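# Move glass graduated cylinder from shelf bench to cart tray

## Task

Take the graduated cylinder that sits on the bench with shelves and set it standing upright in the top tray of the cart, so that at the end its base is on the tray's floor itself rather than on the base of another cylinder, and every other cylinder is also standing in the tray at the end. No graduated cylinder may topple or reach the room's floor. They are glass, so any drop beyond a few centimetres or any hard impact breaks one and fails the job. Finish by releasing the cylinder and moving the robot away; the result must hold without the robot supporting it. The robot itself must not fall over or be left leaning. Loose objects may occasionally get a brief push from outside.

## Robot and tools

ROBOT. A Hello Robot Stretch 4 with one arm: an omni-wheel base, a lift sliding up a mast, an arm telescoping straight ahead, a three-joint wrist (yaw, pitch, roll) and a two-finger gripper. About 1.6 m tall; the base rim lies within 0.23 m of the base origin. Cameras: head_camera (mast top, looking forward and down; turn the base to look elsewhere), head_left_camera and head_right_camera (fisheyes either side, steeper, showing base and arm), wrist_camera (behind the fingers, fingertips near the bottom of its image).

FRAMES. Base frame: origin on the floor below the base centre, x ahead, y to the left, z up. hand_pose is reported in this frame and marks a point between the open fingertips; with all wrist joints at 0 its axes line up with the base frame. The printed value may be somewhat off. The odometry frame is the base frame as it was when the scene began.

execute_actions(actions, cameras). actions is a list holding one action or none (empty = just report state and images). An action may contain "base", "joints", or both, plus optional "pace" and "contact_limits"; or it contains only {"end_of_arm": "enable_torque"}, which re-powers any wrist or gripper motor that shut itself off. Everything in one action starts at once and may finish at different moments.
- base: exactly one relative move from where the base last reported itself. {"translate_m": d} straight ahead/back, metres, +forward, -2 to 2. {"strafe_m": d} sideways, metres, +left, -2 to 2. {"rotate_rad": d} turn in place, radians, +counter-clockwise seen from above, -3.2 to 3.2.
- joints: absolute targets by name (not offsets). lift_m 0 to 1.2 m; arm_m 0 to 0.55 m extension; wrist_yaw_rad -1.134 to 4.276 (0 straight ahead, + left, 3.14 tucked back, above 3.4 the arm may block it); wrist_pitch_rad -1.117 to 4.259 (0 level, 1.57 pointing down); wrist_roll_rad -1.117 to 4.259 (0 = fingers level; + turns the gripper clockwise viewed from behind); gripper_m -0.038 to 0.141 m, the empty fingertip gap (negative = fingers pressing together). Done tolerances: ±0.004 for lift, arm and gripper; ±0.02 yaw and roll; ±0.05 pitch. Over-range joint targets are clipped and the result notes it; any other bad value or unknown key rejects the whole call with no motion.
- pace: "slow", "default", "fast", "max" (base up to 0.1/0.3/0.4/0.6 m/s and 1/2/3/4 rad/s; slower when the lift is above 0.2, down to 0.3 m/s and 1 rad/s at 1.2).
- contact_limits: only {"arm_m": value}, 0 (gentlest) to 0.75 (strongest), default 0.5; how hard the arm may push before halting.
- cameras: list of names or ["all"]; omitted/null gives all, [] gives none.
A joint or the base omitted from an action may still be driving toward an earlier target without the status showing it. If a result reports a stop, later movement, wait and finished_scene calls in the same reply are skipped.

wait(seconds): 0 to 10 s, commands nothing, returns state and images. zoom_image(camera, region): enlarges part of that camera's most recent full image; region [x0, y0, x1, y1] in pixels from the top-left, at most 504 by 504. read_manual(section): only "licences"; moves nothing. finished_scene(scene): ends the scene with the given number, irreversibly, once the last command has been held, and reports success plus the next task. Replying with no tool call ends everything.

RESULTS. base_status / joint_status: "done" (base done means wheels turned the commanded amount, even with slip); "off_target" (stopped short, may still push); "contact_stop_at_<key>" (met resistance; that part goes slack, a slack lift can sink under load, slack wheels can roll); "limit_stop_at_<name>"; "time_out"; "torque_fault" (wrist/gripper motor overloaded and went limp until enable_torque). After these the old target is dropped. limit_stop_at_tilt: lean above 6 degrees, lift/arm/wheels go slack and ignore commands. limit_stop_at_own_body: a joint would hit the robot; back it away; likely with pitch below -0.2 combined with roll below -0.4 or above 4. To unfold at the start, send lift_m 0.4 with wrist_yaw_rad 0. on_its_own lists uncommanded events; its "held at" is the held target, not the position.
lidar_m: 12 rough distances (m) from the base origin, 30-degree sectors, first straight ahead then counter-clockwise (4th left, 7th behind, 10th right); "-" = nothing or closer than 0.25 m. Covers about 0.15 m up to robot height; misses glass, thin legs, much behind. wrist_depth_mm: 7x7 grid of median depths, 100 to 2000 mm, row-major from top-left; glass omitted, robot body visible. base_odometry counts wheel turns (slip included); heading +left, -3.142 to 3.142. If turned_by_wheels and turned_by_imu differ by over ~0.1 rad, something was hit or slipped. base_tilt in degrees (forward/right positive), with a fixed bias up to ~1.5. motor_effort: percent of max, + toward higher joint values, peak in brackets; noisy and biased. For wheel_0/1/2, + turns the base right. A load in a level gripper pushes wrist_pitch effort away from 0.

GRIPPING. Command gripper_m below the object's width; squeezing harder pulls it toward the wrist (up to a third of the shortfall), opening pushes it out. Neither reading nor "done" proves a hold; a firm grip at gripper_m 0 or above shows in gripper effort. Fingertips pressed on a surface can jam: raise the lift.

AVOID. Drops, knocks and hard shoves, especially of the glass cylinders; place them gently with little fall height. Do not drive or turn with over 1 kg held and arm_m above 0.2, particularly at fast paces; steady high pushes or pulls can also tip the robot. Wrist motors fault when the gripper is jammed into things or carries more than ~2 kg level.

Each tool is called after "Request:" as name([rows], argument=value, ...), one row to a line, values as JSON.

## Session

Request:
execute_actions(actions=[])

Scene clock: 0.00 s.
base_odometry: x=+0.000 y=+0.000 heading=+0.000 (m, m, rad; odometry frame)
turned_by_wheels: +0.000 (rad since the last result)
turned_by_imu: +0.000 (rad since the last result)
base_tilt: forward=-0.3 right=+0.1 (deg)
lidar_m: 1.49 1.93 1.83 1.88 1.78 1.65 1.41 1.64 1.59 1.64 2.21 1.45
base_status: not commanded
joint_positions: lift_m=+0.133 arm_m=+0.002 wrist_yaw_rad=+3.188 wrist_pitch_rad=-0.004 wrist_roll_rad=+0.015 gripper_m=+0.057
joint_status: not commanded
motor_effort: lift_m=+18 arm_m=+0 wrist_yaw_rad=-1 wrist_pitch_rad=-8 wrist_roll_rad=-2 gripper_m=-2 wheel_0=+1 wheel_1=+0 wheel_2=+0 (%)
hand_pose: x=-0.1191 y=+0.0738 z=+0.3126 quat_wxyz=(-0.023, +0.002, +0.007, +1.000) (m; base frame)
wrist_depth_mm: - 141 - - 1756 1661 1499 / - 133 164 1983 1863 1618 1464 / - 115 138 1921 1863 1618 1464 / - 123 156 1921 1756 1576 1430 / 138 137 - 1863 1756 1618 1464 / 227 1661 1255 1499 218 1430 1336 / 224 1008 194 878 798 878 866
pictures: head_camera, head_left_camera, head_right_camera, wrist_camera
Images, in order (width x height): head_camera 420x560, head_left_camera 420x672, head_right_camera 420x672, wrist_camera 616x392.

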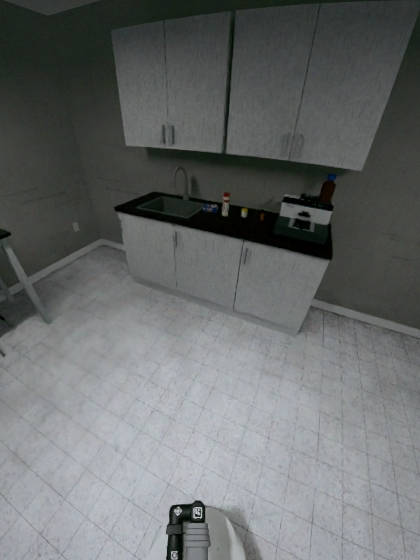

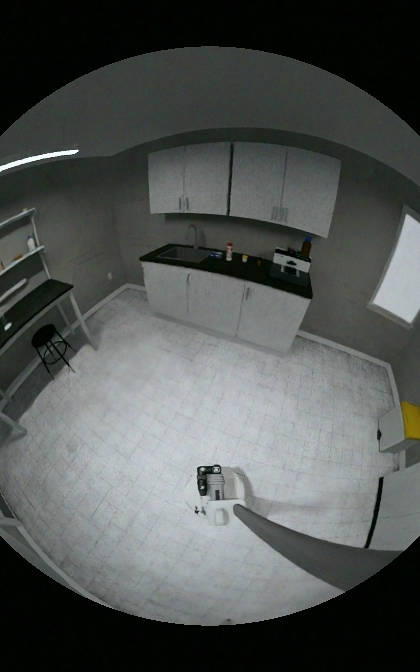

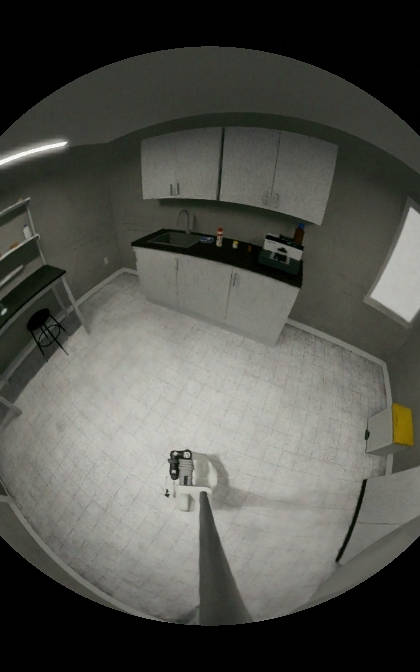

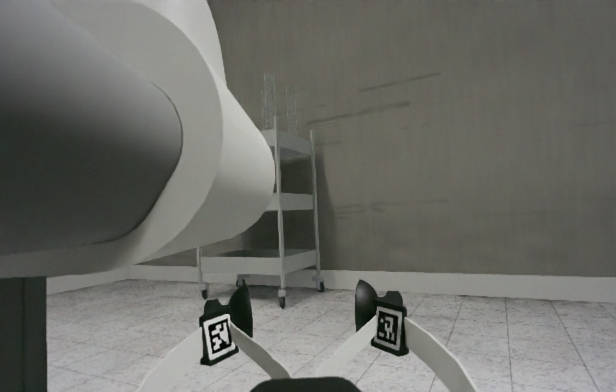

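Cart is behind. Bench to the left.

Request:
execute_actions([
  {"base":{"rotate_rad":1.4},"joints":{"lift_m":0.4,"wrist_yaw_rad":0}},
])

Scene clock: 4.17 s.
base_odometry: x=+0.000 y=+0.000 heading=+1.399 (m, m, rad; odometry frame)
turned_by_wheels: +1.399 (rad since the last result)
turned_by_imu: +1.387 (rad since the last result)
base_tilt: forward=-0.4 right=+0.1 (deg)
lidar_m: 1.85 1.95 1.64 1.41 1.45 1.61 1.62 1.93 1.47 1.45 1.72 1.83
base_status: done
joint_positions: lift_m=+0.400 arm_m=+0.002 wrist_yaw_rad=+0.000 wrist_pitch_rad=-0.004 wrist_roll_rad=+0.015 gripper_m=+0.057
joint_status: all done
motor_effort: lift_m=+21(19) arm_m=+0(0) wrist_yaw_rad=-2(8) wrist_pitch_rad=-9(8) wrist_roll_rad=-3(2) gripper_m=-4(1) wheel_0=-6(10) wheel_1=-3(8) wheel_2=-3(12) (%)
hand_pose: x=+0.4617 y=-0.0873 z=+0.5791 quat_wxyz=(+1.000, +0.007, -0.002, +0.000) (m; base frame)
wrist_depth_mm: 1921 - - - - - - / 1863 - - - - - - / 1983 - - - - - - / 1921 - - - - - - / 1808 - - - - - - / 1863 - - - 219 - - / 1708 1661 194 1464 1397 1537 1499
pictures: head_camera, head_left_camera, head_right_camera, wrist_camera
Images, in order (width x height): head_camera 420x560, head_left_camera 420x672, head_right_camera 420x672, wrist_camera 616x392.

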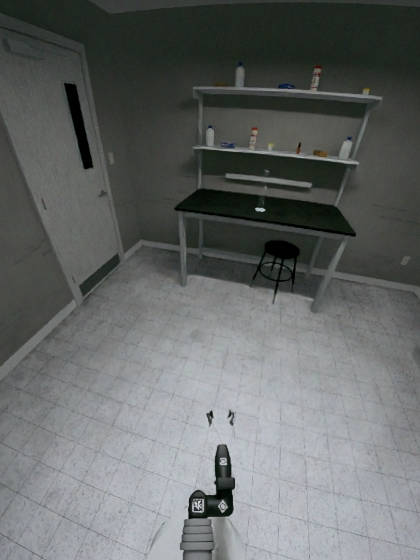

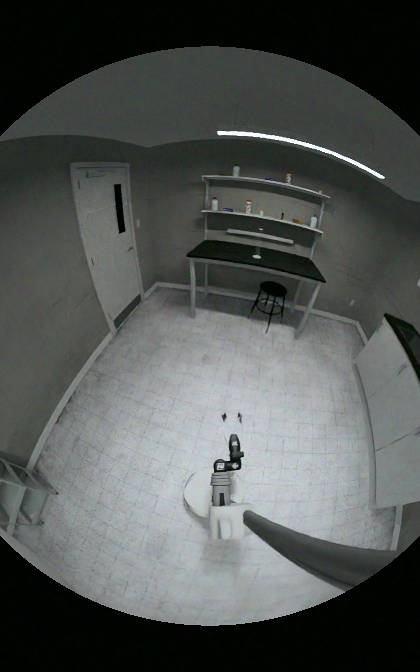

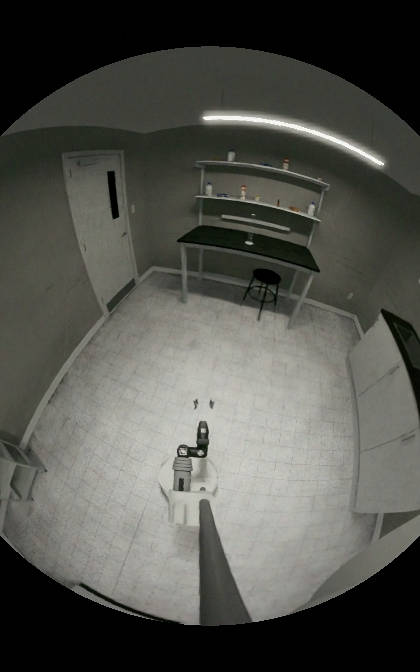

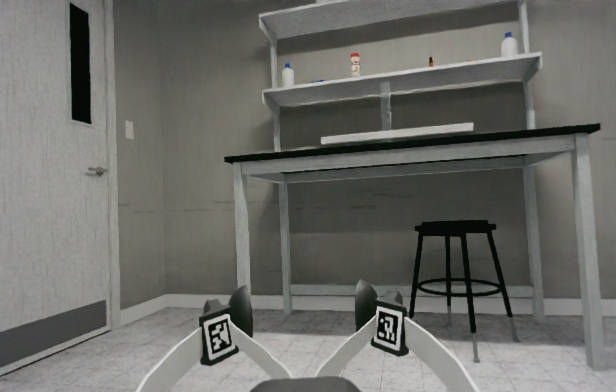

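Request:
execute_actions([
  {"base":{"translate_m":0.5},"joints":{"lift_m":0.85,"gripper_m":0.13}},
], cameras=["head_camera","wrist_camera"])

Scene clock: 10.47 s.
base_odometry: x=+0.085 y=+0.492 heading=+1.400 (m, m, rad; odometry frame)
turned_by_wheels: +0.001 (rad since the last result)
turned_by_imu: +0.001 (rad since the last result)
base_tilt: forward=-0.4 right=+0.1 (deg)
lidar_m: 1.35 1.78 1.53 1.50 1.60 2.11 2.10 2.56 1.60 1.59 1.59 1.36
base_status: done
joint_positions: lift_m=+0.850 arm_m=+0.002 wrist_yaw_rad=+0.000 wrist_pitch_rad=-0.004 wrist_roll_rad=+0.015 gripper_m=+0.130
joint_status: all done
motor_effort: lift_m=+21(20) arm_m=+0(0) wrist_yaw_rad=+0(1) wrist_pitch_rad=-8(10) wrist_roll_rad=-1(1) gripper_m=+1(2) wheel_0=+7(13) wheel_1=+4(9) wheel_2=-3(13) (%)
hand_pose: x=+0.4616 y=-0.0874 z=+1.0291 quat_wxyz=(+1.000, +0.007, -0.002, +0.000) (m; base frame)
wrist_depth_mm: 1808 - - - 1863 1708 1618 / 1708 - - - 1921 1863 1756 / 1808 - - - 1863 1756 1756 / 1708 - - - 1983 1863 1756 / 1708 - - 1661 1499 1397 1281 / 1661 - - 1983 1229 1098 1661 / 1661 1983 1336 157 1863 1281 1576
pictures: head_camera, wrist_camera
Images, in order (width x height): head_camera 420x560, wrist_camera 616x392.

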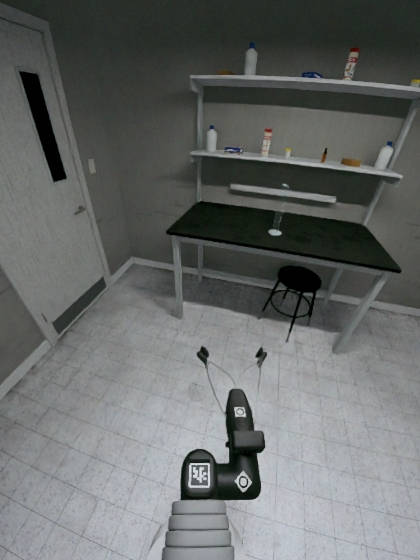

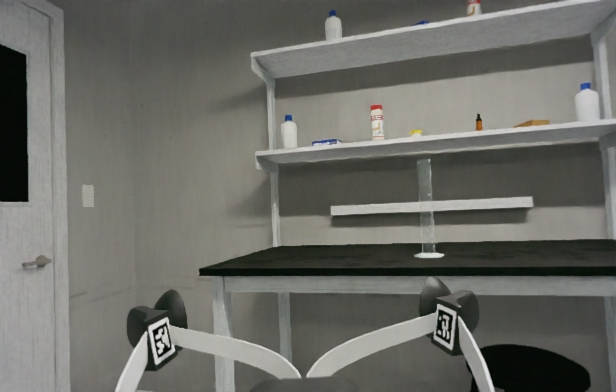

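Request:
execute_actions([
  {"base":{"strafe_m":-0.33}},
], cameras=[])

Request:
execute_actions([
  {"base":{"translate_m":0.55}},
], cameras=["head_camera","wrist_camera"])

Scene clock: 19.33 s.
base_odometry: x=+0.410 y=+0.436 heading=+1.400 (m, m, rad; odometry frame)
turned_by_wheels: +0.000 (rad since the last result)
turned_by_imu: -0.001 (rad since the last result)
base_tilt: forward=-0.3 right=+0.2 (deg)
lidar_m: 1.26 1.48 1.83 1.83 1.90 2.19 2.19 1.51 1.27 1.27 1.50 1.26
base_status: done
joint_positions: lift_m=+0.850 arm_m=+0.002 wrist_yaw_rad=+0.000 wrist_pitch_rad=-0.004 wrist_roll_rad=+0.015 gripper_m=+0.130
joint_status: not commanded
motor_effort: lift_m=+20(21) arm_m=+0(0) wrist_yaw_rad=-1(1) wrist_pitch_rad=-9(10) wrist_roll_rad=-1(3) gripper_m=-1(3) wheel_0=+6(13) wheel_1=-3(12) wheel_2=+0(2) (%)
hand_pose: x=+0.4616 y=-0.0874 z=+1.0292 quat_wxyz=(+1.000, +0.007, -0.002, +0.000) (m; base frame)
wrist_depth_mm: - - - 1983 1661 1576 1661 / - - 1983 1921 1983 1808 1618 / - - - 1863 1863 1708 1618 / - - - 1983 1863 1708 1661 / - - 1863 1661 1576 1430 1576 / - 1281 1921 1983 1078 991 1618 / 1983 1308 1921 157 1308 1366 1618
pictures: none
No camera images: the call's "cameras" was empty. Leave "cameras" out to get every camera's image.

Scene clock: 22.63 s.
base_odometry: x=+0.503 y=+0.978 heading=+1.400 (m, m, rad; odometry frame)
turned_by_wheels: +0.000 (rad since the last result)
turned_by_imu: +0.001 (rad since the last result)
base_tilt: forward=-0.4 right=+0.2 (deg)
lidar_m: 0.73 0.88 1.68 1.68 1.97 2.73 2.74 1.64 1.42 1.43 0.85 0.73
base_status: done
joint_positions: lift_m=+0.850 arm_m=+0.002 wrist_yaw_rad=+0.000 wrist_pitch_rad=-0.004 wrist_roll_rad=+0.015 gripper_m=+0.130
joint_status: not commanded
motor_effort: lift_m=+20(20) arm_m=+0(0) wrist_yaw_rad=-1(1) wrist_pitch_rad=-10(9) wrist_roll_rad=-2(2) gripper_m=-1(1) wheel_0=+7(13) wheel_1=+3(9) wheel_2=-4(13) (%)
hand_pose: x=+0.4616 y=-0.0874 z=+1.0292 quat_wxyz=(+1.000, +0.007, -0.002, +0.000) (m; base frame)
wrist_depth_mm: 1661 1618 1464 1336 1308 1255 1160 / 1661 1576 1464 1397 1308 1060 976 / 1661 1576 1336 1336 1308 1229 1160 / 1708 1537 1464 1308 1281 1205 1182 / 1708 1537 1397 1366 1308 1205 1160 / 798 676 699 691 585 554 609 / 732 654 603 157 521 469 459
pictures: head_camera, wrist_camera
Images, in order (width x height): head_camera 420x560, wrist_camera 616x392.

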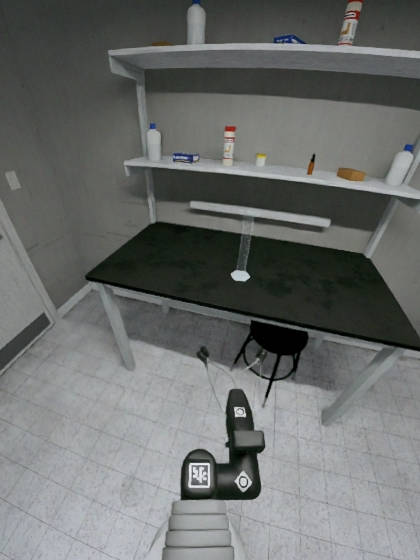

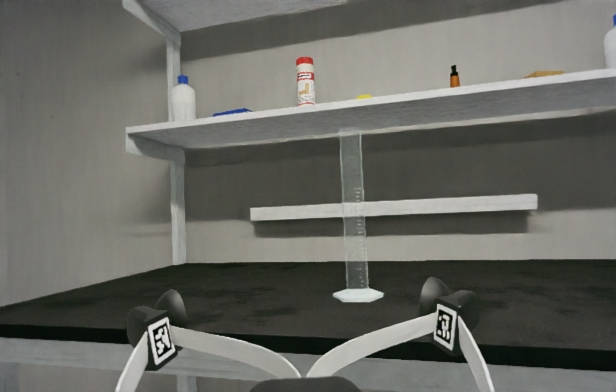

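Request:
execute_actions([
  {"base":{"strafe_m":-0.09},"joints":{"arm_m":0.3,"lift_m":0.82}},
], cameras=["head_camera","wrist_camera"])

Scene clock: 29.43 s.
base_odometry: x=+0.592 y=+0.963 heading=+1.400 (m, m, rad; odometry frame)
turned_by_wheels: +0.000 (rad since the last result)
turned_by_imu: -0.001 (rad since the last result)
base_tilt: forward=-0.4 right=+0.1 (deg)
lidar_m: 0.71 0.85 1.75 1.78 2.09 2.76 2.74 1.54 1.33 1.32 0.82 0.71
base_status: done
joint_positions: lift_m=+0.820 arm_m=+0.299 wrist_yaw_rad=+0.000 wrist_pitch_rad=-0.004 wrist_roll_rad=+0.015 gripper_m=+0.130
joint_status: all done
motor_effort: lift_m=+15(16) arm_m=+7(8) wrist_yaw_rad=-1(0) wrist_pitch_rad=-8(9) wrist_roll_rad=-2(2) gripper_m=-1(1) wheel_0=+5(15) wheel_1=-4(11) wheel_2=+0(2) (%)
hand_pose: x=+0.7582 y=-0.0874 z=+0.9996 quat_wxyz=(+1.000, +0.007, -0.002, +0.000) (m; base frame)
wrist_depth_mm: 1308 1182 1118 1042 732 683 661 / 1308 931 878 878 931 931 904 / 1308 1182 1138 1078 991 931 891 / 1281 1160 1118 1042 991 917 878 / 1281 1138 1118 1042 991 917 878 / 634 549 585 559 480 459 500 / 382 324 317 157 319 309 327
pictures: head_camera, wrist_camera
Images, in order (width x height): head_camera 420x560, wrist_camera 616x392.

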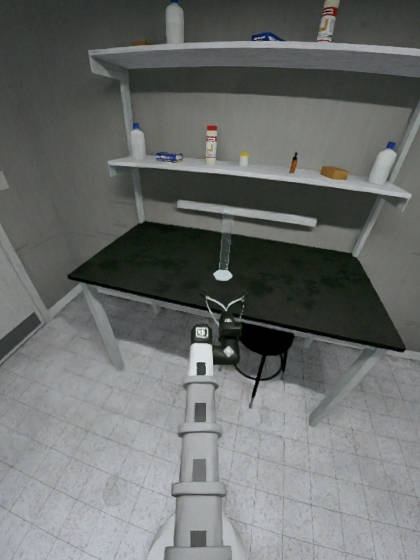

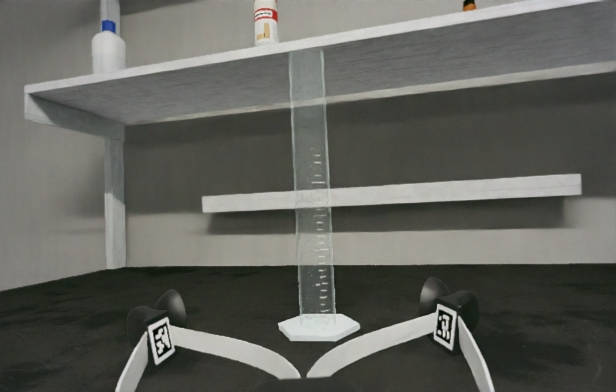

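Request:
execute_actions([
  {"base":{"strafe_m":-0.012},"joints":{"arm_m":0.5},"pace":"slow"},
], cameras=["head_camera","wrist_camera"])

Scene clock: 35.67 s.
base_odometry: x=+0.603 y=+0.961 heading=+1.401 (m, m, rad; odometry frame)
turned_by_wheels: +0.000 (rad since the last result)
turned_by_imu: -0.001 (rad since the last result)
base_tilt: forward=-0.4 right=+0.2 (deg)
lidar_m: 0.71 0.84 1.77 1.79 2.10 2.75 2.76 1.54 1.32 1.32 0.84 0.70
base_status: done
joint_positions: lift_m=+0.820 arm_m=+0.499 wrist_yaw_rad=+0.000 wrist_pitch_rad=-0.004 wrist_roll_rad=+0.015 gripper_m=+0.130
joint_status: all done
motor_effort: lift_m=+15(15) arm_m=+7(5) wrist_yaw_rad=-1(1) wrist_pitch_rad=-11(5) wrist_roll_rad=-3(2) gripper_m=+1(1) wheel_0=+8(11) wheel_1=-5(9) wheel_2=+0(1) (%)
hand_pose: x=+0.9582 y=-0.0874 z=+0.9996 quat_wxyz=(+1.000, +0.007, -0.002, +0.000) (m; base frame)
wrist_depth_mm: 661 603 603 615 634 647 668 / 809 842 878 831 788 759 732 / 1025 976 904 842 788 759 715 / 1042 960 878 820 778 691 715 / 1025 946 904 854 788 759 715 / 634 549 569 549 480 452 500 / 379 322 317 157 317 309 327
pictures: head_camera, wrist_camera
Images, in order (width x height): head_camera 420x560, wrist_camera 616x392.

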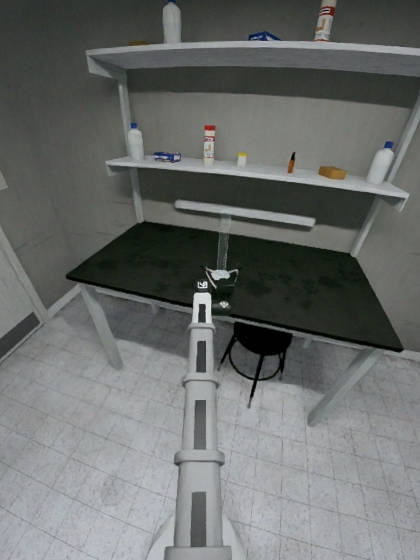

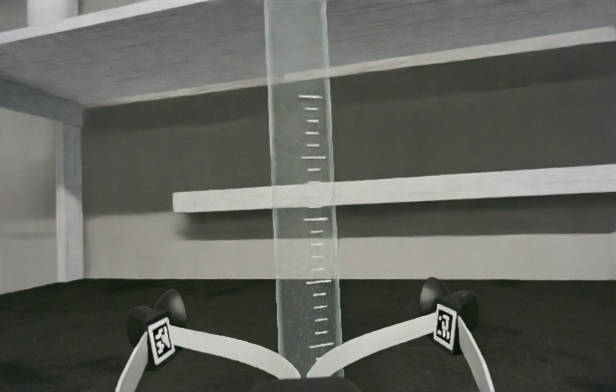

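Request:
execute_actions([
  {"joints":{"arm_m":0.54},"pace":"slow"},
], cameras=[])

Request:
execute_actions([
  {"joints":{"gripper_m":0.06},"pace":"slow"},
], cameras=["head_camera","wrist_camera"])

Scene clock: 43.57 s.
base_odometry: x=+0.603 y=+0.961 heading=+1.401 (m, m, rad; odometry frame)
turned_by_wheels: +0.000 (rad since the last result)
turned_by_imu: -0.001 (rad since the last result)
base_tilt: forward=-0.4 right=+0.1 (deg)
lidar_m: 0.70 0.84 1.77 1.78 2.10 2.75 2.75 1.51 1.27 1.31 0.82 0.70
base_status: not commanded
joint_positions: lift_m=+0.820 arm_m=+0.539 wrist_yaw_rad=+0.000 wrist_pitch_rad=-0.004 wrist_roll_rad=+0.015 gripper_m=+0.130
joint_status: all done
motor_effort: lift_m=+15(15) arm_m=+7(7) wrist_yaw_rad=+0(1) wrist_pitch_rad=-7(7) wrist_roll_rad=-1(2) gripper_m=+0(1) wheel_0=+9(8) wheel_1=-5(5) wheel_2=+0(0) (%)
hand_pose: x=+0.9982 y=-0.0874 z=+0.9996 quat_wxyz=(+1.000, +0.007, -0.002, +0.000) (m; base frame)
wrist_depth_mm: 609 597 609 609 634 647 676 / 798 842 820 798 759 723 691 / 976 904 878 788 750 715 676 / 960 917 831 778 741 647 661 / 976 917 854 788 750 715 683 / 634 544 574 554 484 459 496 / 375 324 315 156 317 307 325
pictures: none
No camera images: the call's "cameras" was empty. Leave "cameras" out to get every camera's image.

Scene clock: 46.80 s.
base_odometry: x=+0.603 y=+0.961 heading=+1.401 (m, m, rad; odometry frame)
turned_by_wheels: +0.000 (rad since the last result)
turned_by_imu: -0.001 (rad since the last result)
base_tilt: forward=-0.2 right=+0.1 (deg)
lidar_m: 0.69 0.82 1.77 1.80 2.08 2.76 2.76 1.52 1.30 1.31 0.81 0.71
base_status: not commanded
joint_positions: lift_m=+0.820 arm_m=+0.539 wrist_yaw_rad=+0.000 wrist_pitch_rad=-0.004 wrist_roll_rad=+0.015 gripper_m=+0.060
joint_status: all done
motor_effort: lift_m=+15(15) arm_m=+7(7) wrist_yaw_rad=-1(1) wrist_pitch_rad=-9(9) wrist_roll_rad=-1(2) gripper_m=-2(3) wheel_0=+8(9) wheel_1=-5(5) wheel_2=+0(0) (%)
hand_pose: x=+0.9982 y=-0.0874 z=+0.9996 quat_wxyz=(+1.000, +0.007, -0.002, +0.000) (m; base frame)
wrist_depth_mm: 615 591 603 615 621 647 668 / 788 842 866 798 759 732 683 / 960 917 854 798 750 707 691 / 991 904 842 768 741 661 668 / 976 917 854 798 759 723 683 / 627 609 508 549 225 512 492 / 382 366 196 327 297 327 324
pictures: head_camera, wrist_camera
Images, in order (width x height): head_camera 420x560, wrist_camera 616x392.

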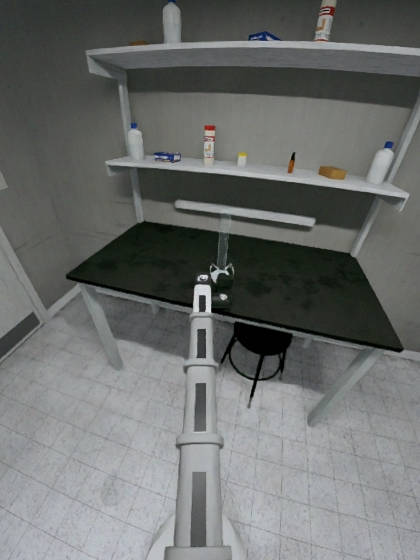

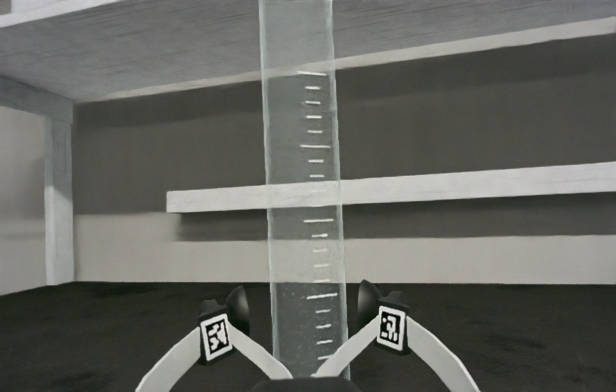

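Request:
execute_actions([
  {"base":{"strafe_m":-0.005},"pace":"slow"},
], cameras=[])

Request:
execute_actions([
  {"joints":{"gripper_m":0.01},"pace":"slow"},
], cameras=["head_camera","wrist_camera"])

Scene clock: 53.90 s.
base_odometry: x=+0.608 y=+0.960 heading=+1.401 (m, m, rad; odometry frame)
turned_by_wheels: +0.000 (rad since the last result)
turned_by_imu: -0.001 (rad since the last result)
base_tilt: forward=-0.3 right=+0.1 (deg)
lidar_m: 0.70 0.85 1.79 1.79 2.09 2.75 2.77 1.52 1.31 1.32 0.84 0.69
base_status: done
joint_positions: lift_m=+0.820 arm_m=+0.539 wrist_yaw_rad=+0.000 wrist_pitch_rad=-0.004 wrist_roll_rad=+0.015 gripper_m=+0.060
joint_status: not commanded
motor_effort: lift_m=+15(15) arm_m=+7(7) wrist_yaw_rad=+0(1) wrist_pitch_rad=-9(9) wrist_roll_rad=-2(2) gripper_m=-3(3) wheel_0=+8(11) wheel_1=-6(9) wheel_2=+0(2) (%)
hand_pose: x=+0.9982 y=-0.0874 z=+0.9996 quat_wxyz=(+1.000, +0.007, -0.002, +0.000) (m; base frame)
wrist_depth_mm: 591 591 609 627 634 647 661 / 788 842 831 809 750 723 683 / 960 917 878 809 759 715 683 / 931 917 820 788 750 654 661 / 946 917 842 788 750 715 676 / 634 603 508 544 224 508 496 / 377 368 195 322 297 329 327
pictures: none
No camera images: the call's "cameras" was empty. Leave "cameras" out to get every camera's image.

Scene clock: 55.97 s.
base_odometry: x=+0.608 y=+0.960 heading=+1.401 (m, m, rad; odometry frame)
turned_by_wheels: +0.000 (rad since the last result)
turned_by_imu: +0.000 (rad since the last result)
base_tilt: forward=-0.4 right=+0.1 (deg)
lidar_m: 0.70 0.85 1.77 1.80 2.11 2.76 2.75 1.51 1.32 1.31 0.83 0.70
base_status: not commanded
joint_positions: lift_m=+0.820 arm_m=+0.539 wrist_yaw_rad=+0.000 wrist_pitch_rad=-0.004 wrist_roll_rad=+0.015 gripper_m=+0.010
joint_status: all done
motor_effort: lift_m=+15(15) arm_m=+7(7) wrist_yaw_rad=-1(2) wrist_pitch_rad=-10(9) wrist_roll_rad=-2(1) gripper_m=-14(12) wheel_0=+8(8) wheel_1=-6(6) wheel_2=+0(0) (%)
hand_pose: x=+0.9982 y=-0.0874 z=+0.9996 quat_wxyz=(+1.000, +0.007, -0.002, +0.000) (m; base frame)
wrist_depth_mm: 580 591 609 621 634 640 668 / 798 842 831 798 778 723 683 / 946 904 842 798 759 723 683 / 960 917 842 778 741 647 668 / 931 917 842 798 750 691 668 / 634 603 525 504 473 508 492 / 377 345 185 345 297 309 324
pictures: head_camera, wrist_camera
Images, in order (width x height): head_camera 420x560, wrist_camera 616x392.

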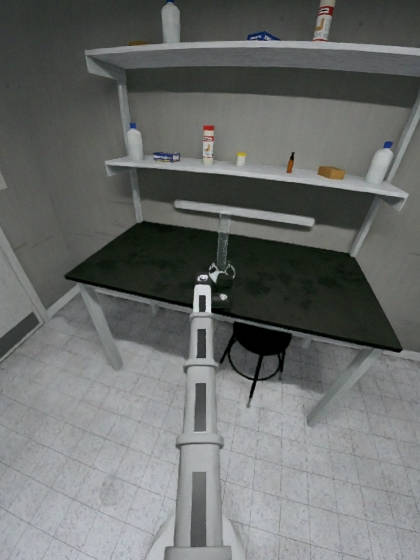

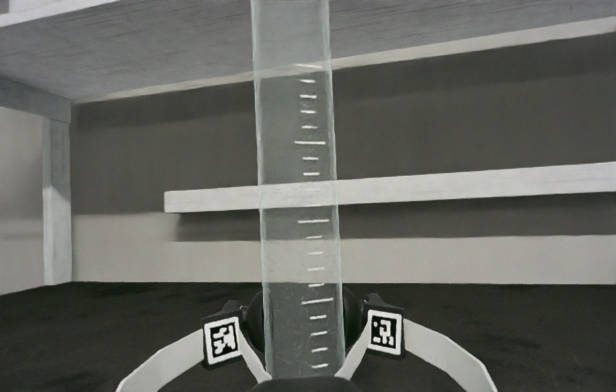

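Gripped. Squeeze a bit more, lift slightly.

Request:
execute_actions([
  {"joints":{"gripper_m":0.0}},
], cameras=[])

Request:
execute_actions([
  {"joints":{"lift_m":0.84},"pace":"slow"},
], cameras=["head_camera"])

Request:
execute_actions([
  {"joints":{"arm_m":0.1},"pace":"slow"},
], cameras=["head_camera","wrist_camera"])

Scene clock: 59.70 s.
base_odometry: x=+0.608 y=+0.960 heading=+1.401 (m, m, rad; odometry frame)
turned_by_wheels: +0.000 (rad since the last result)
turned_by_imu: -0.001 (rad since the last result)
base_tilt: forward=-0.4 right=+0.1 (deg)
lidar_m: 0.70 0.85 1.78 1.81 2.09 2.75 2.75 1.52 1.30 1.31 0.82 0.71
base_status: not commanded
joint_positions: lift_m=+0.820 arm_m=+0.539 wrist_yaw_rad=+0.000 wrist_pitch_rad=-0.004 wrist_roll_rad=+0.015 gripper_m=+0.000
joint_status: all done
motor_effort: lift_m=+15(15) arm_m=+7(7) wrist_yaw_rad=+0(0) wrist_pitch_rad=-7(10) wrist_roll_rad=-2(1) gripper_m=-19(17) wheel_0=+8(8) wheel_1=-6(6) wheel_2=+0(0) (%)
hand_pose: x=+0.9982 y=-0.0874 z=+0.9996 quat_wxyz=(+1.000, +0.007, -0.002, +0.000) (m; base frame)
wrist_depth_mm: 585 591 603 615 634 654 676 / 798 842 842 809 750 715 691 / 960 917 854 798 759 732 683 / 960 904 820 788 741 654 661 / 946 904 842 788 750 715 676 / 640 603 525 452 469 508 488 / 379 342 185 329 297 289 325
pictures: none
No camera images: the call's "cameras" was empty. Leave "cameras" out to get every camera's image.

Scene clock: 60.63 s.
base_odometry: x=+0.608 y=+0.960 heading=+1.401 (m, m, rad; odometry frame)
turned_by_wheels: +0.000 (rad since the last result)
turned_by_imu: +0.000 (rad since the last result)
base_tilt: forward=-0.4 right=+0.2 (deg)
lidar_m: 0.70 0.85 1.79 1.80 2.08 2.76 2.77 1.52 1.31 1.32 0.83 0.70
base_status: not commanded
joint_positions: lift_m=+0.840 arm_m=+0.539 wrist_yaw_rad=+0.000 wrist_pitch_rad=-0.002 wrist_roll_rad=+0.015 gripper_m=+0.000
joint_status: all done
motor_effort: lift_m=+22(23) arm_m=+7(7) wrist_yaw_rad=-1(1) wrist_pitch_rad=-15(17) wrist_roll_rad=-3(2) gripper_m=-17(20) wheel_0=+8(8) wheel_1=-6(6) wheel_2=+0(0) (%)
hand_pose: x=+0.9982 y=-0.0874 z=+1.0184 quat_wxyz=(+1.000, +0.007, -0.001, +0.000) (m; base frame)
wrist_depth_mm: 591 564 569 585 603 609 634 / 768 788 854 798 750 715 683 / 931 917 866 809 768 723 676 / 931 917 842 778 723 654 668 / 946 904 866 788 750 707 676 / 707 676 585 559 525 569 554 / 427 384 185 366 336 327 366
pictures: head_camera
Images, in order (width x height): head_camera 420x560.

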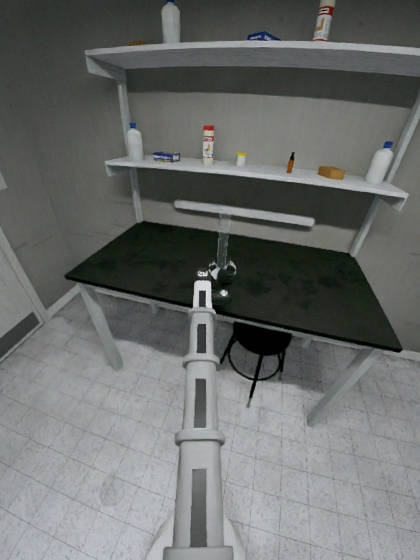

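Scene clock: 66.30 s.
base_odometry: x=+0.608 y=+0.960 heading=+1.401 (m, m, rad; odometry frame)
turned_by_wheels: +0.000 (rad since the last result)
turned_by_imu: -0.001 (rad since the last result)
base_tilt: forward=-0.4 right=+0.1 (deg)
lidar_m: 0.71 0.84 1.77 1.80 2.13 2.77 2.76 1.52 1.30 1.32 0.81 0.72
base_status: not commanded
joint_positions: lift_m=+0.840 arm_m=+0.101 wrist_yaw_rad=+0.000 wrist_pitch_rad=-0.002 wrist_roll_rad=+0.015 gripper_m=+0.000
joint_status: all done
motor_effort: lift_m=+22(21) arm_m=-7(7) wrist_yaw_rad=-1(1) wrist_pitch_rad=-15(17) wrist_roll_rad=-2(1) gripper_m=-20(17) wheel_0=+8(8) wheel_1=-6(5) wheel_2=+0(0) (%)
hand_pose: x=+0.5606 y=-0.0874 z=+1.0184 quat_wxyz=(+1.000, +0.007, -0.001, +0.000) (m; base frame)
wrist_depth_mm: 1537 1430 1308 1255 1160 1138 1060 / 1576 1397 1308 1025 976 904 931 / 1576 1229 1281 1281 1229 1118 1060 / 1537 1366 1336 1229 1138 1098 1042 / 1576 1397 1336 1229 1160 1098 1078 / 715 683 591 559 535 580 564 / 512 466 185 397 364 345 375
pictures: head_camera, wrist_camera
Images, in order (width x height): head_camera 420x560, wrist_camera 616x392.

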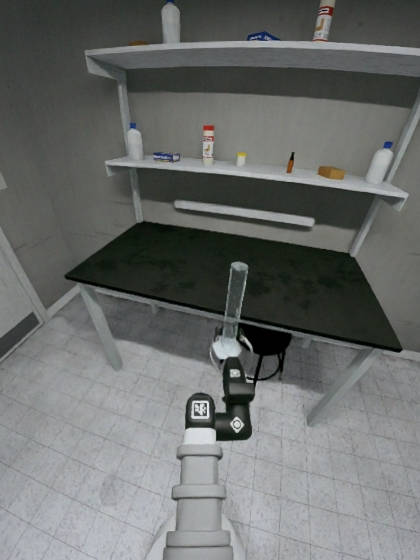

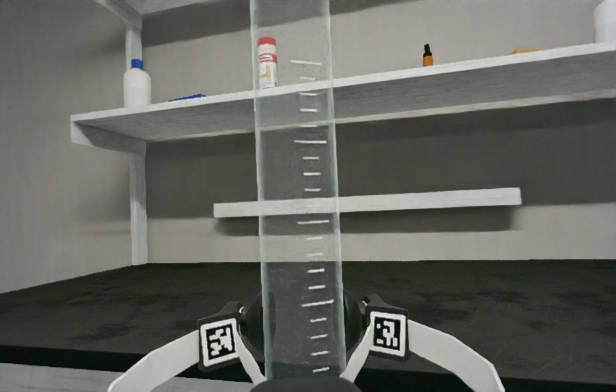

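Request:
execute_actions([
  {"base":{"translate_m":-0.6},"joints":{"arm_m":0.0},"pace":"slow"},
], cameras=[])

Request:
execute_actions([
  {"base":{"rotate_rad":1.9},"pace":"slow"},
])

Scene clock: 78.57 s.
base_odometry: x=+0.506 y=+0.369 heading=+1.400 (m, m, rad; odometry frame)
turned_by_wheels: -0.001 (rad since the last result)
turned_by_imu: -0.004 (rad since the last result)
base_tilt: forward=-0.4 right=+0.2 (deg)
lidar_m: 1.28 1.51 1.95 1.94 1.98 2.17 2.18 1.35 1.16 1.16 1.37 1.29
base_status: done
joint_positions: lift_m=+0.840 arm_m=+0.003 wrist_yaw_rad=+0.000 wrist_pitch_rad=-0.002 wrist_roll_rad=+0.015 gripper_m=+0.000
joint_status: all done
joint sent to its limit — the command would take arm_m past its lower limit, so that joint was sent only as far as its limit.
motor_effort: lift_m=+22(21) arm_m=-7(6) wrist_yaw_rad=-1(1) wrist_pitch_rad=-16(17) wrist_roll_rad=-1(1) gripper_m=-19(18) wheel_0=-8(7) wheel_1=-5(8) wheel_2=+4(10) (%)
hand_pose: x=+0.4628 y=-0.0874 z=+1.0184 quat_wxyz=(+1.000, +0.007, -0.001, +0.000) (m; base frame)
wrist_depth_mm: - - - - 1708 1708 1708 / - - - 1983 1863 1708 1661 / - - - 1983 1863 1708 1618 / - - - 1983 1808 1808 1618 / - - 1661 1499 1336 1255 1618 / - - 1229 1160 1042 1708 1661 / - 1336 186 1921 1182 1576 1576
pictures: none
No camera images: the call's "cameras" was empty. Leave "cameras" out to get every camera's image.

Scene clock: 81.73 s.
base_odometry: x=+0.506 y=+0.369 heading=-2.984 (m, m, rad; odometry frame)
turned_by_wheels: +1.899 (rad since the last result)
turned_by_imu: +1.883 (rad since the last result)
base_tilt: forward=-0.4 right=+0.1 (deg)
lidar_m: 1.95 2.21 2.16 2.31 1.18 1.16 1.24 1.30 1.28 1.41 1.99 1.95
base_status: done
joint_positions: lift_m=+0.840 arm_m=+0.003 wrist_yaw_rad=+0.000 wrist_pitch_rad=-0.002 wrist_roll_rad=+0.015 gripper_m=+0.000
joint_status: not commanded
motor_effort: lift_m=+21(22) arm_m=-7(7) wrist_yaw_rad=-1(1) wrist_pitch_rad=-15(14) wrist_roll_rad=-2(2) gripper_m=-19(18) wheel_0=-6(12) wheel_1=-3(8) wheel_2=-5(8) (%)
hand_pose: x=+0.4628 y=-0.0874 z=+1.0184 quat_wxyz=(+1.000, +0.007, -0.001, +0.000) (m; base frame)
wrist_depth_mm: - - - - 1863 1618 1430 / - - - - 1863 1618 1464 / - - - - 1863 1618 1499 / - - - - 1808 1618 1464 / - - - - 1808 1618 1430 / - - 1863 - 1708 1661 1464 / - - 185 - 1756 1576 1464
pictures: head_camera, head_left_camera, head_right_camera, wrist_camera
Images, in order (width x height): head_camera 420x560, head_left_camera 420x672, head_right_camera 420x672, wrist_camera 616x392.

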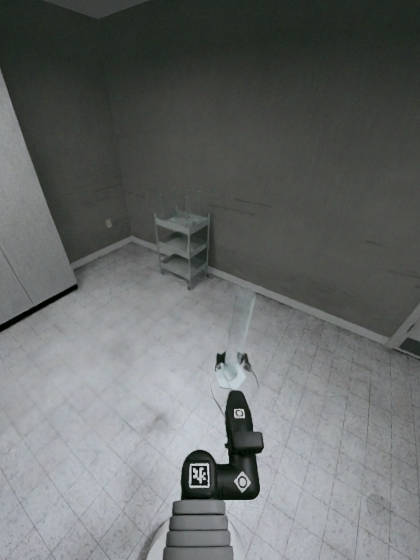

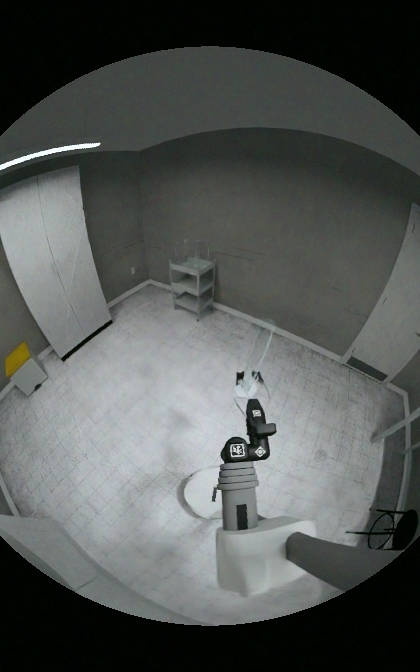

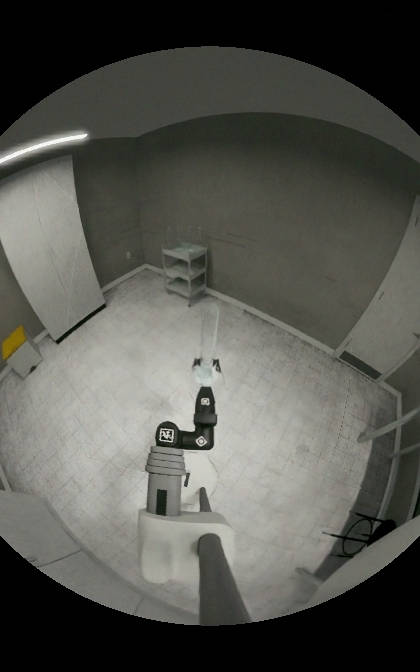

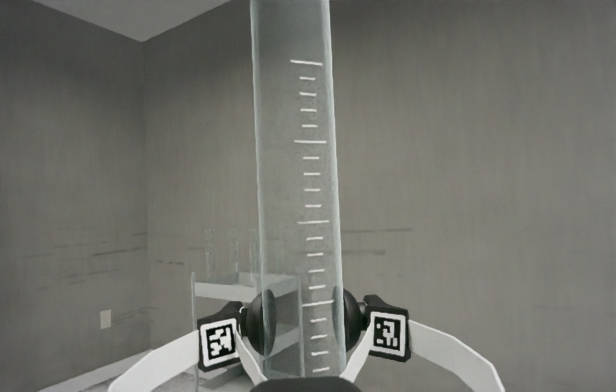

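Request:
execute_actions([
  {"base":{"rotate_rad":0.2},"pace":"slow"},
], cameras=[])

Request:
execute_actions([
  {"base":{"translate_m":1.0},"pace":"slow"},
], cameras=["head_camera","head_left_camera","wrist_camera"])

Scene clock: 86.53 s.
base_odometry: x=+0.506 y=+0.369 heading=-2.786 (m, m, rad; odometry frame)
turned_by_wheels: +0.199 (rad since the last result)
turned_by_imu: +0.196 (rad since the last result)
base_tilt: forward=-0.4 right=+0.2 (deg)
lidar_m: 1.97 2.16 2.16 1.37 1.15 1.15 1.38 1.30 1.29 1.52 1.96 1.95
base_status: done
joint_positions: lift_m=+0.840 arm_m=+0.003 wrist_yaw_rad=+0.000 wrist_pitch_rad=-0.002 wrist_roll_rad=+0.015 gripper_m=+0.000
joint_status: not commanded
motor_effort: lift_m=+22(22) arm_m=-7(7) wrist_yaw_rad=-1(2) wrist_pitch_rad=-17(15) wrist_roll_rad=-2(2) gripper_m=-19(19) wheel_0=-7(13) wheel_1=-5(9) wheel_2=-6(8) (%)
hand_pose: x=+0.4628 y=-0.0874 z=+1.0184 quat_wxyz=(+1.000, +0.007, -0.001, +0.000) (m; base frame)
wrist_depth_mm: 1863 - - - - 1808 1499 / 1808 - - - - 1661 1430 / 1756 - - - 1921 1708 1464 / 1863 - - - - 1708 1499 / 1756 - - - - 1756 1499 / 1756 - - 1921 1808 1708 1499 / 1661 - 185 1983 1983 1618 1499
pictures: none
No camera images: the call's "cameras" was empty. Leave "cameras" out to get every camera's image.

action 0: "base": translate_m = 1.0 would last too long for one action: at the pace "slow" translate_m can be at most 0.766 in either direction: name a faster pace, or command the rest in another action

Request:
execute_actions([
  {"base":{"translate_m":1.0}},
], cameras=["head_camera","head_left_camera","wrist_camera"])

Scene clock: 93.53 s.
base_odometry: x=-0.431 y=+0.020 heading=-2.785 (m, m, rad; odometry frame)
turned_by_wheels: +0.000 (rad since the last result)
turned_by_imu: +0.002 (rad since the last result)
base_tilt: forward=-0.4 right=+0.1 (deg)
lidar_m: 1.02 1.46 1.45 1.83 1.88 1.86 2.20 2.02 2.01 1.45 1.26 0.98
base_status: done
joint_positions: lift_m=+0.840 arm_m=+0.003 wrist_yaw_rad=+0.000 wrist_pitch_rad=-0.001 wrist_roll_rad=+0.015 gripper_m=+0.000
joint_status: not commanded
motor_effort: lift_m=+21(22) arm_m=-7(7) wrist_yaw_rad=-1(2) wrist_pitch_rad=-17(15) wrist_roll_rad=-1(2) gripper_m=-18(19) wheel_0=+6(11) wheel_1=+3(9) wheel_2=-3(13) (%)
hand_pose: x=+0.4628 y=-0.0874 z=+1.0184 quat_wxyz=(+1.000, +0.007, -0.001, +0.000) (m; base frame)
wrist_depth_mm: 1576 1863 1921 1499 1182 1008 891 / 1576 1808 1921 1499 1229 1025 891 / 1576 1863 1983 1537 1255 1025 891 / 1618 1921 1863 1499 1205 1042 891 / 1576 1863 1983 1499 1229 1025 891 / 1537 1808 1921 1430 1098 1025 891 / 1537 1708 185 904 759 866 891
pictures: head_camera, head_left_camera, wrist_camera
Images, in order (width x height): head_camera 420x560, head_left_camera 420x672, wrist_camera 616x392.

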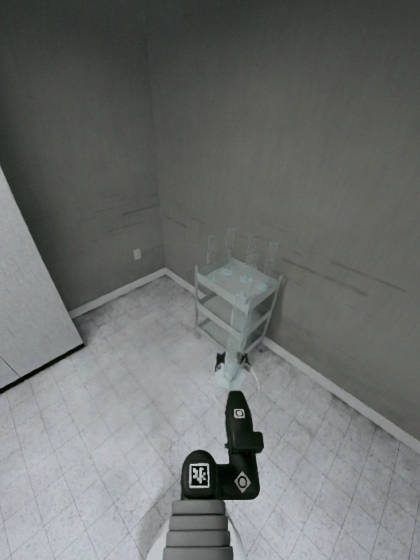

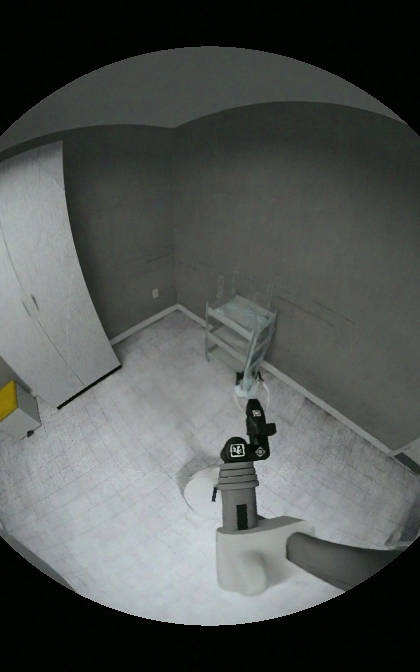

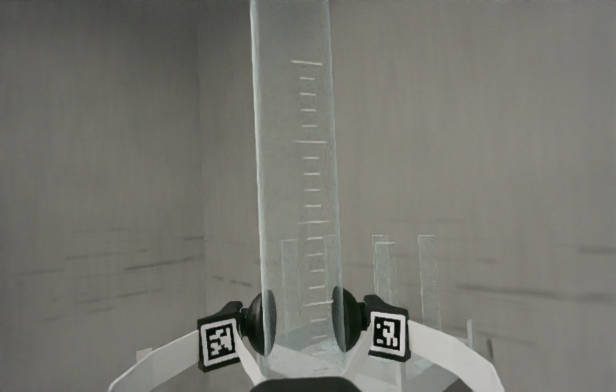

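Request:
zoom_image(camera="head_camera", region=[170,210,310,330])

Region (170, 210, 310, 330) of head_camera's 420x560 image, scaled by 3.600, with more detail than that image has; it fills the top 432 rows of this view, and the rest is white.

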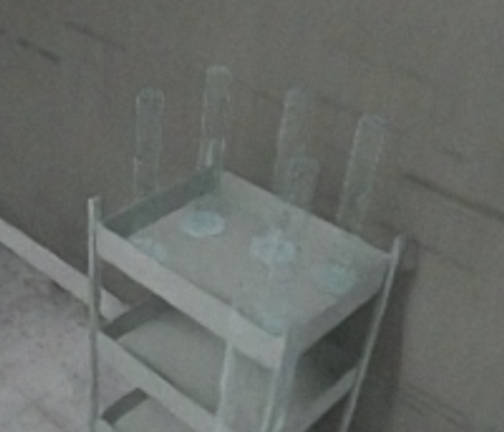

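Request:
execute_actions([
  {"base":{"rotate_rad":-0.52},"pace":"slow"},
], cameras=[])

Request:
execute_actions([
  {"base":{"strafe_m":0.5},"joints":{"lift_m":0.9},"pace":"slow"},
], cameras=["head_camera","head_left_camera","wrist_camera"])

Scene clock: 104.30 s.
base_odometry: x=-0.431 y=+0.020 heading=+2.979 (m, m, rad; odometry frame)
turned_by_wheels: -0.519 (rad since the last result)
turned_by_imu: -0.515 (rad since the last result)
base_tilt: forward=-0.4 right=+0.1 (deg)
lidar_m: 0.98 0.99 1.46 1.46 1.82 1.88 1.88 2.20 2.00 2.01 1.46 1.26
base_status: done
joint_positions: lift_m=+0.840 arm_m=+0.003 wrist_yaw_rad=+0.000 wrist_pitch_rad=-0.001 wrist_roll_rad=+0.015 gripper_m=+0.000
joint_status: not commanded
motor_effort: lift_m=+20(20) arm_m=-7(7) wrist_yaw_rad=+0(0) wrist_pitch_rad=-16(17) wrist_roll_rad=-2(2) gripper_m=-19(17) wheel_0=+7(11) wheel_1=+4(8) wheel_2=+5(10) (%)
hand_pose: x=+0.4627 y=-0.0875 z=+1.0184 quat_wxyz=(+1.000, +0.007, -0.001, +0.000) (m; base frame)
wrist_depth_mm: 1366 1281 1182 1118 1025 976 931 / 1397 1229 1160 1078 1042 976 917 / 1336 1255 1205 1078 1025 976 917 / 1336 1229 1138 1060 1008 946 904 / 1336 1229 1160 1060 1008 931 904 / 1336 1205 1118 1042 976 946 904 / 1042 1042 185 1042 991 931 904
pictures: none
No camera images: the call's "cameras" was empty. Leave "cameras" out to get every camera's image.

Scene clock: 110.47 s.
base_odometry: x=-0.512 y=-0.473 heading=+2.979 (m, m, rad; odometry frame)
turned_by_wheels: +0.000 (rad since the last result)
turned_by_imu: -0.001 (rad since the last result)
base_tilt: forward=-0.5 right=+0.2 (deg)
lidar_m: 0.45 1.65 0.96 0.97 1.14 2.32 1.81 2.07 2.49 2.51 1.60 1.32
base_status: done
joint_positions: lift_m=+0.900 arm_m=+0.003 wrist_yaw_rad=+0.000 wrist_pitch_rad=-0.001 wrist_roll_rad=+0.015 gripper_m=+0.000
joint_status: all done
motor_effort: lift_m=+22(21) arm_m=-7(7) wrist_yaw_rad=-1(0) wrist_pitch_rad=-16(16) wrist_roll_rad=-1(2) gripper_m=-18(19) wheel_0=-8(12) wheel_1=+5(10) wheel_2=+0(3) (%)
hand_pose: x=+0.4628 y=-0.0874 z=+1.0783 quat_wxyz=(+1.000, +0.007, -0.001, +0.000) (m; base frame)
wrist_depth_mm: 1537 1397 1336 1205 1138 1098 1060 / 1537 1430 1336 1255 1160 1098 1060 / 1537 1430 1336 1229 1160 1078 1042 / 1537 1430 1308 1229 1138 1078 1025 / 1537 1397 1308 1255 1160 1078 1025 / 1464 1464 1255 1205 1098 1098 1008 / 1464 1366 185 1098 1025 1060 1008
pictures: head_camera, head_left_camera, wrist_camera
Images, in order (width x height): head_camera 420x560, head_left_camera 420x672, wrist_camera 616x392.

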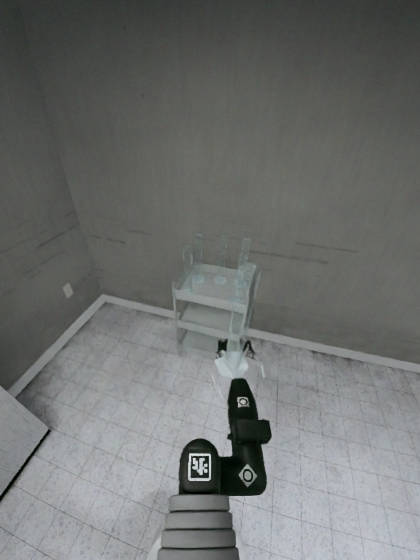

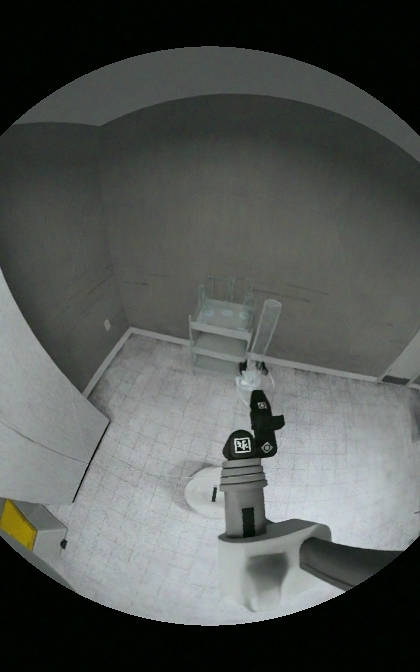

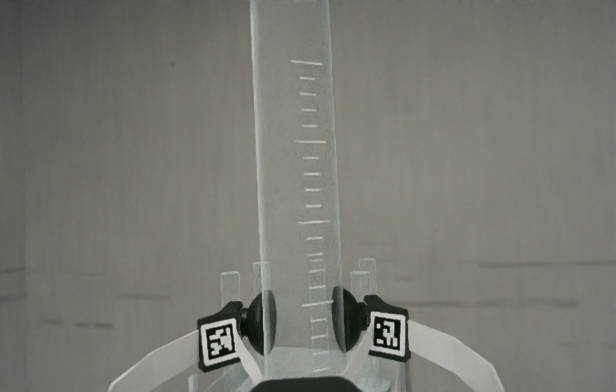

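Request:
zoom_image(camera="head_left_camera", region=[170,260,300,380])

Request:
zoom_image(camera="head_camera", region=[150,220,290,370])

Region (170, 260, 300, 380) of head_left_camera's 420x672 image, scaled by 3.877, with more detail than that image has; it fills the top 465 rows of this view, and the rest is white.

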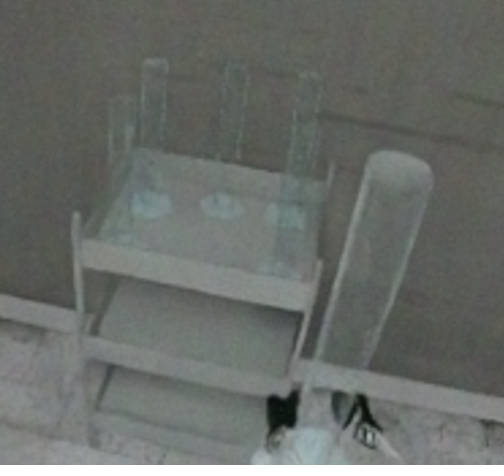

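Region (150, 220, 290, 370) of head_camera's 420x560 image, scaled by 3.360, with more detail than that image has; it fills the left 470 columns of this view, and the rest is white.

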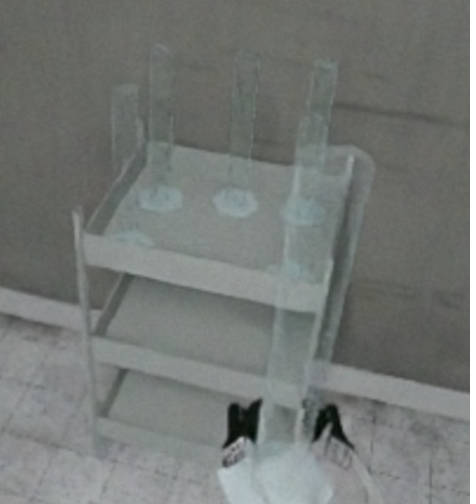

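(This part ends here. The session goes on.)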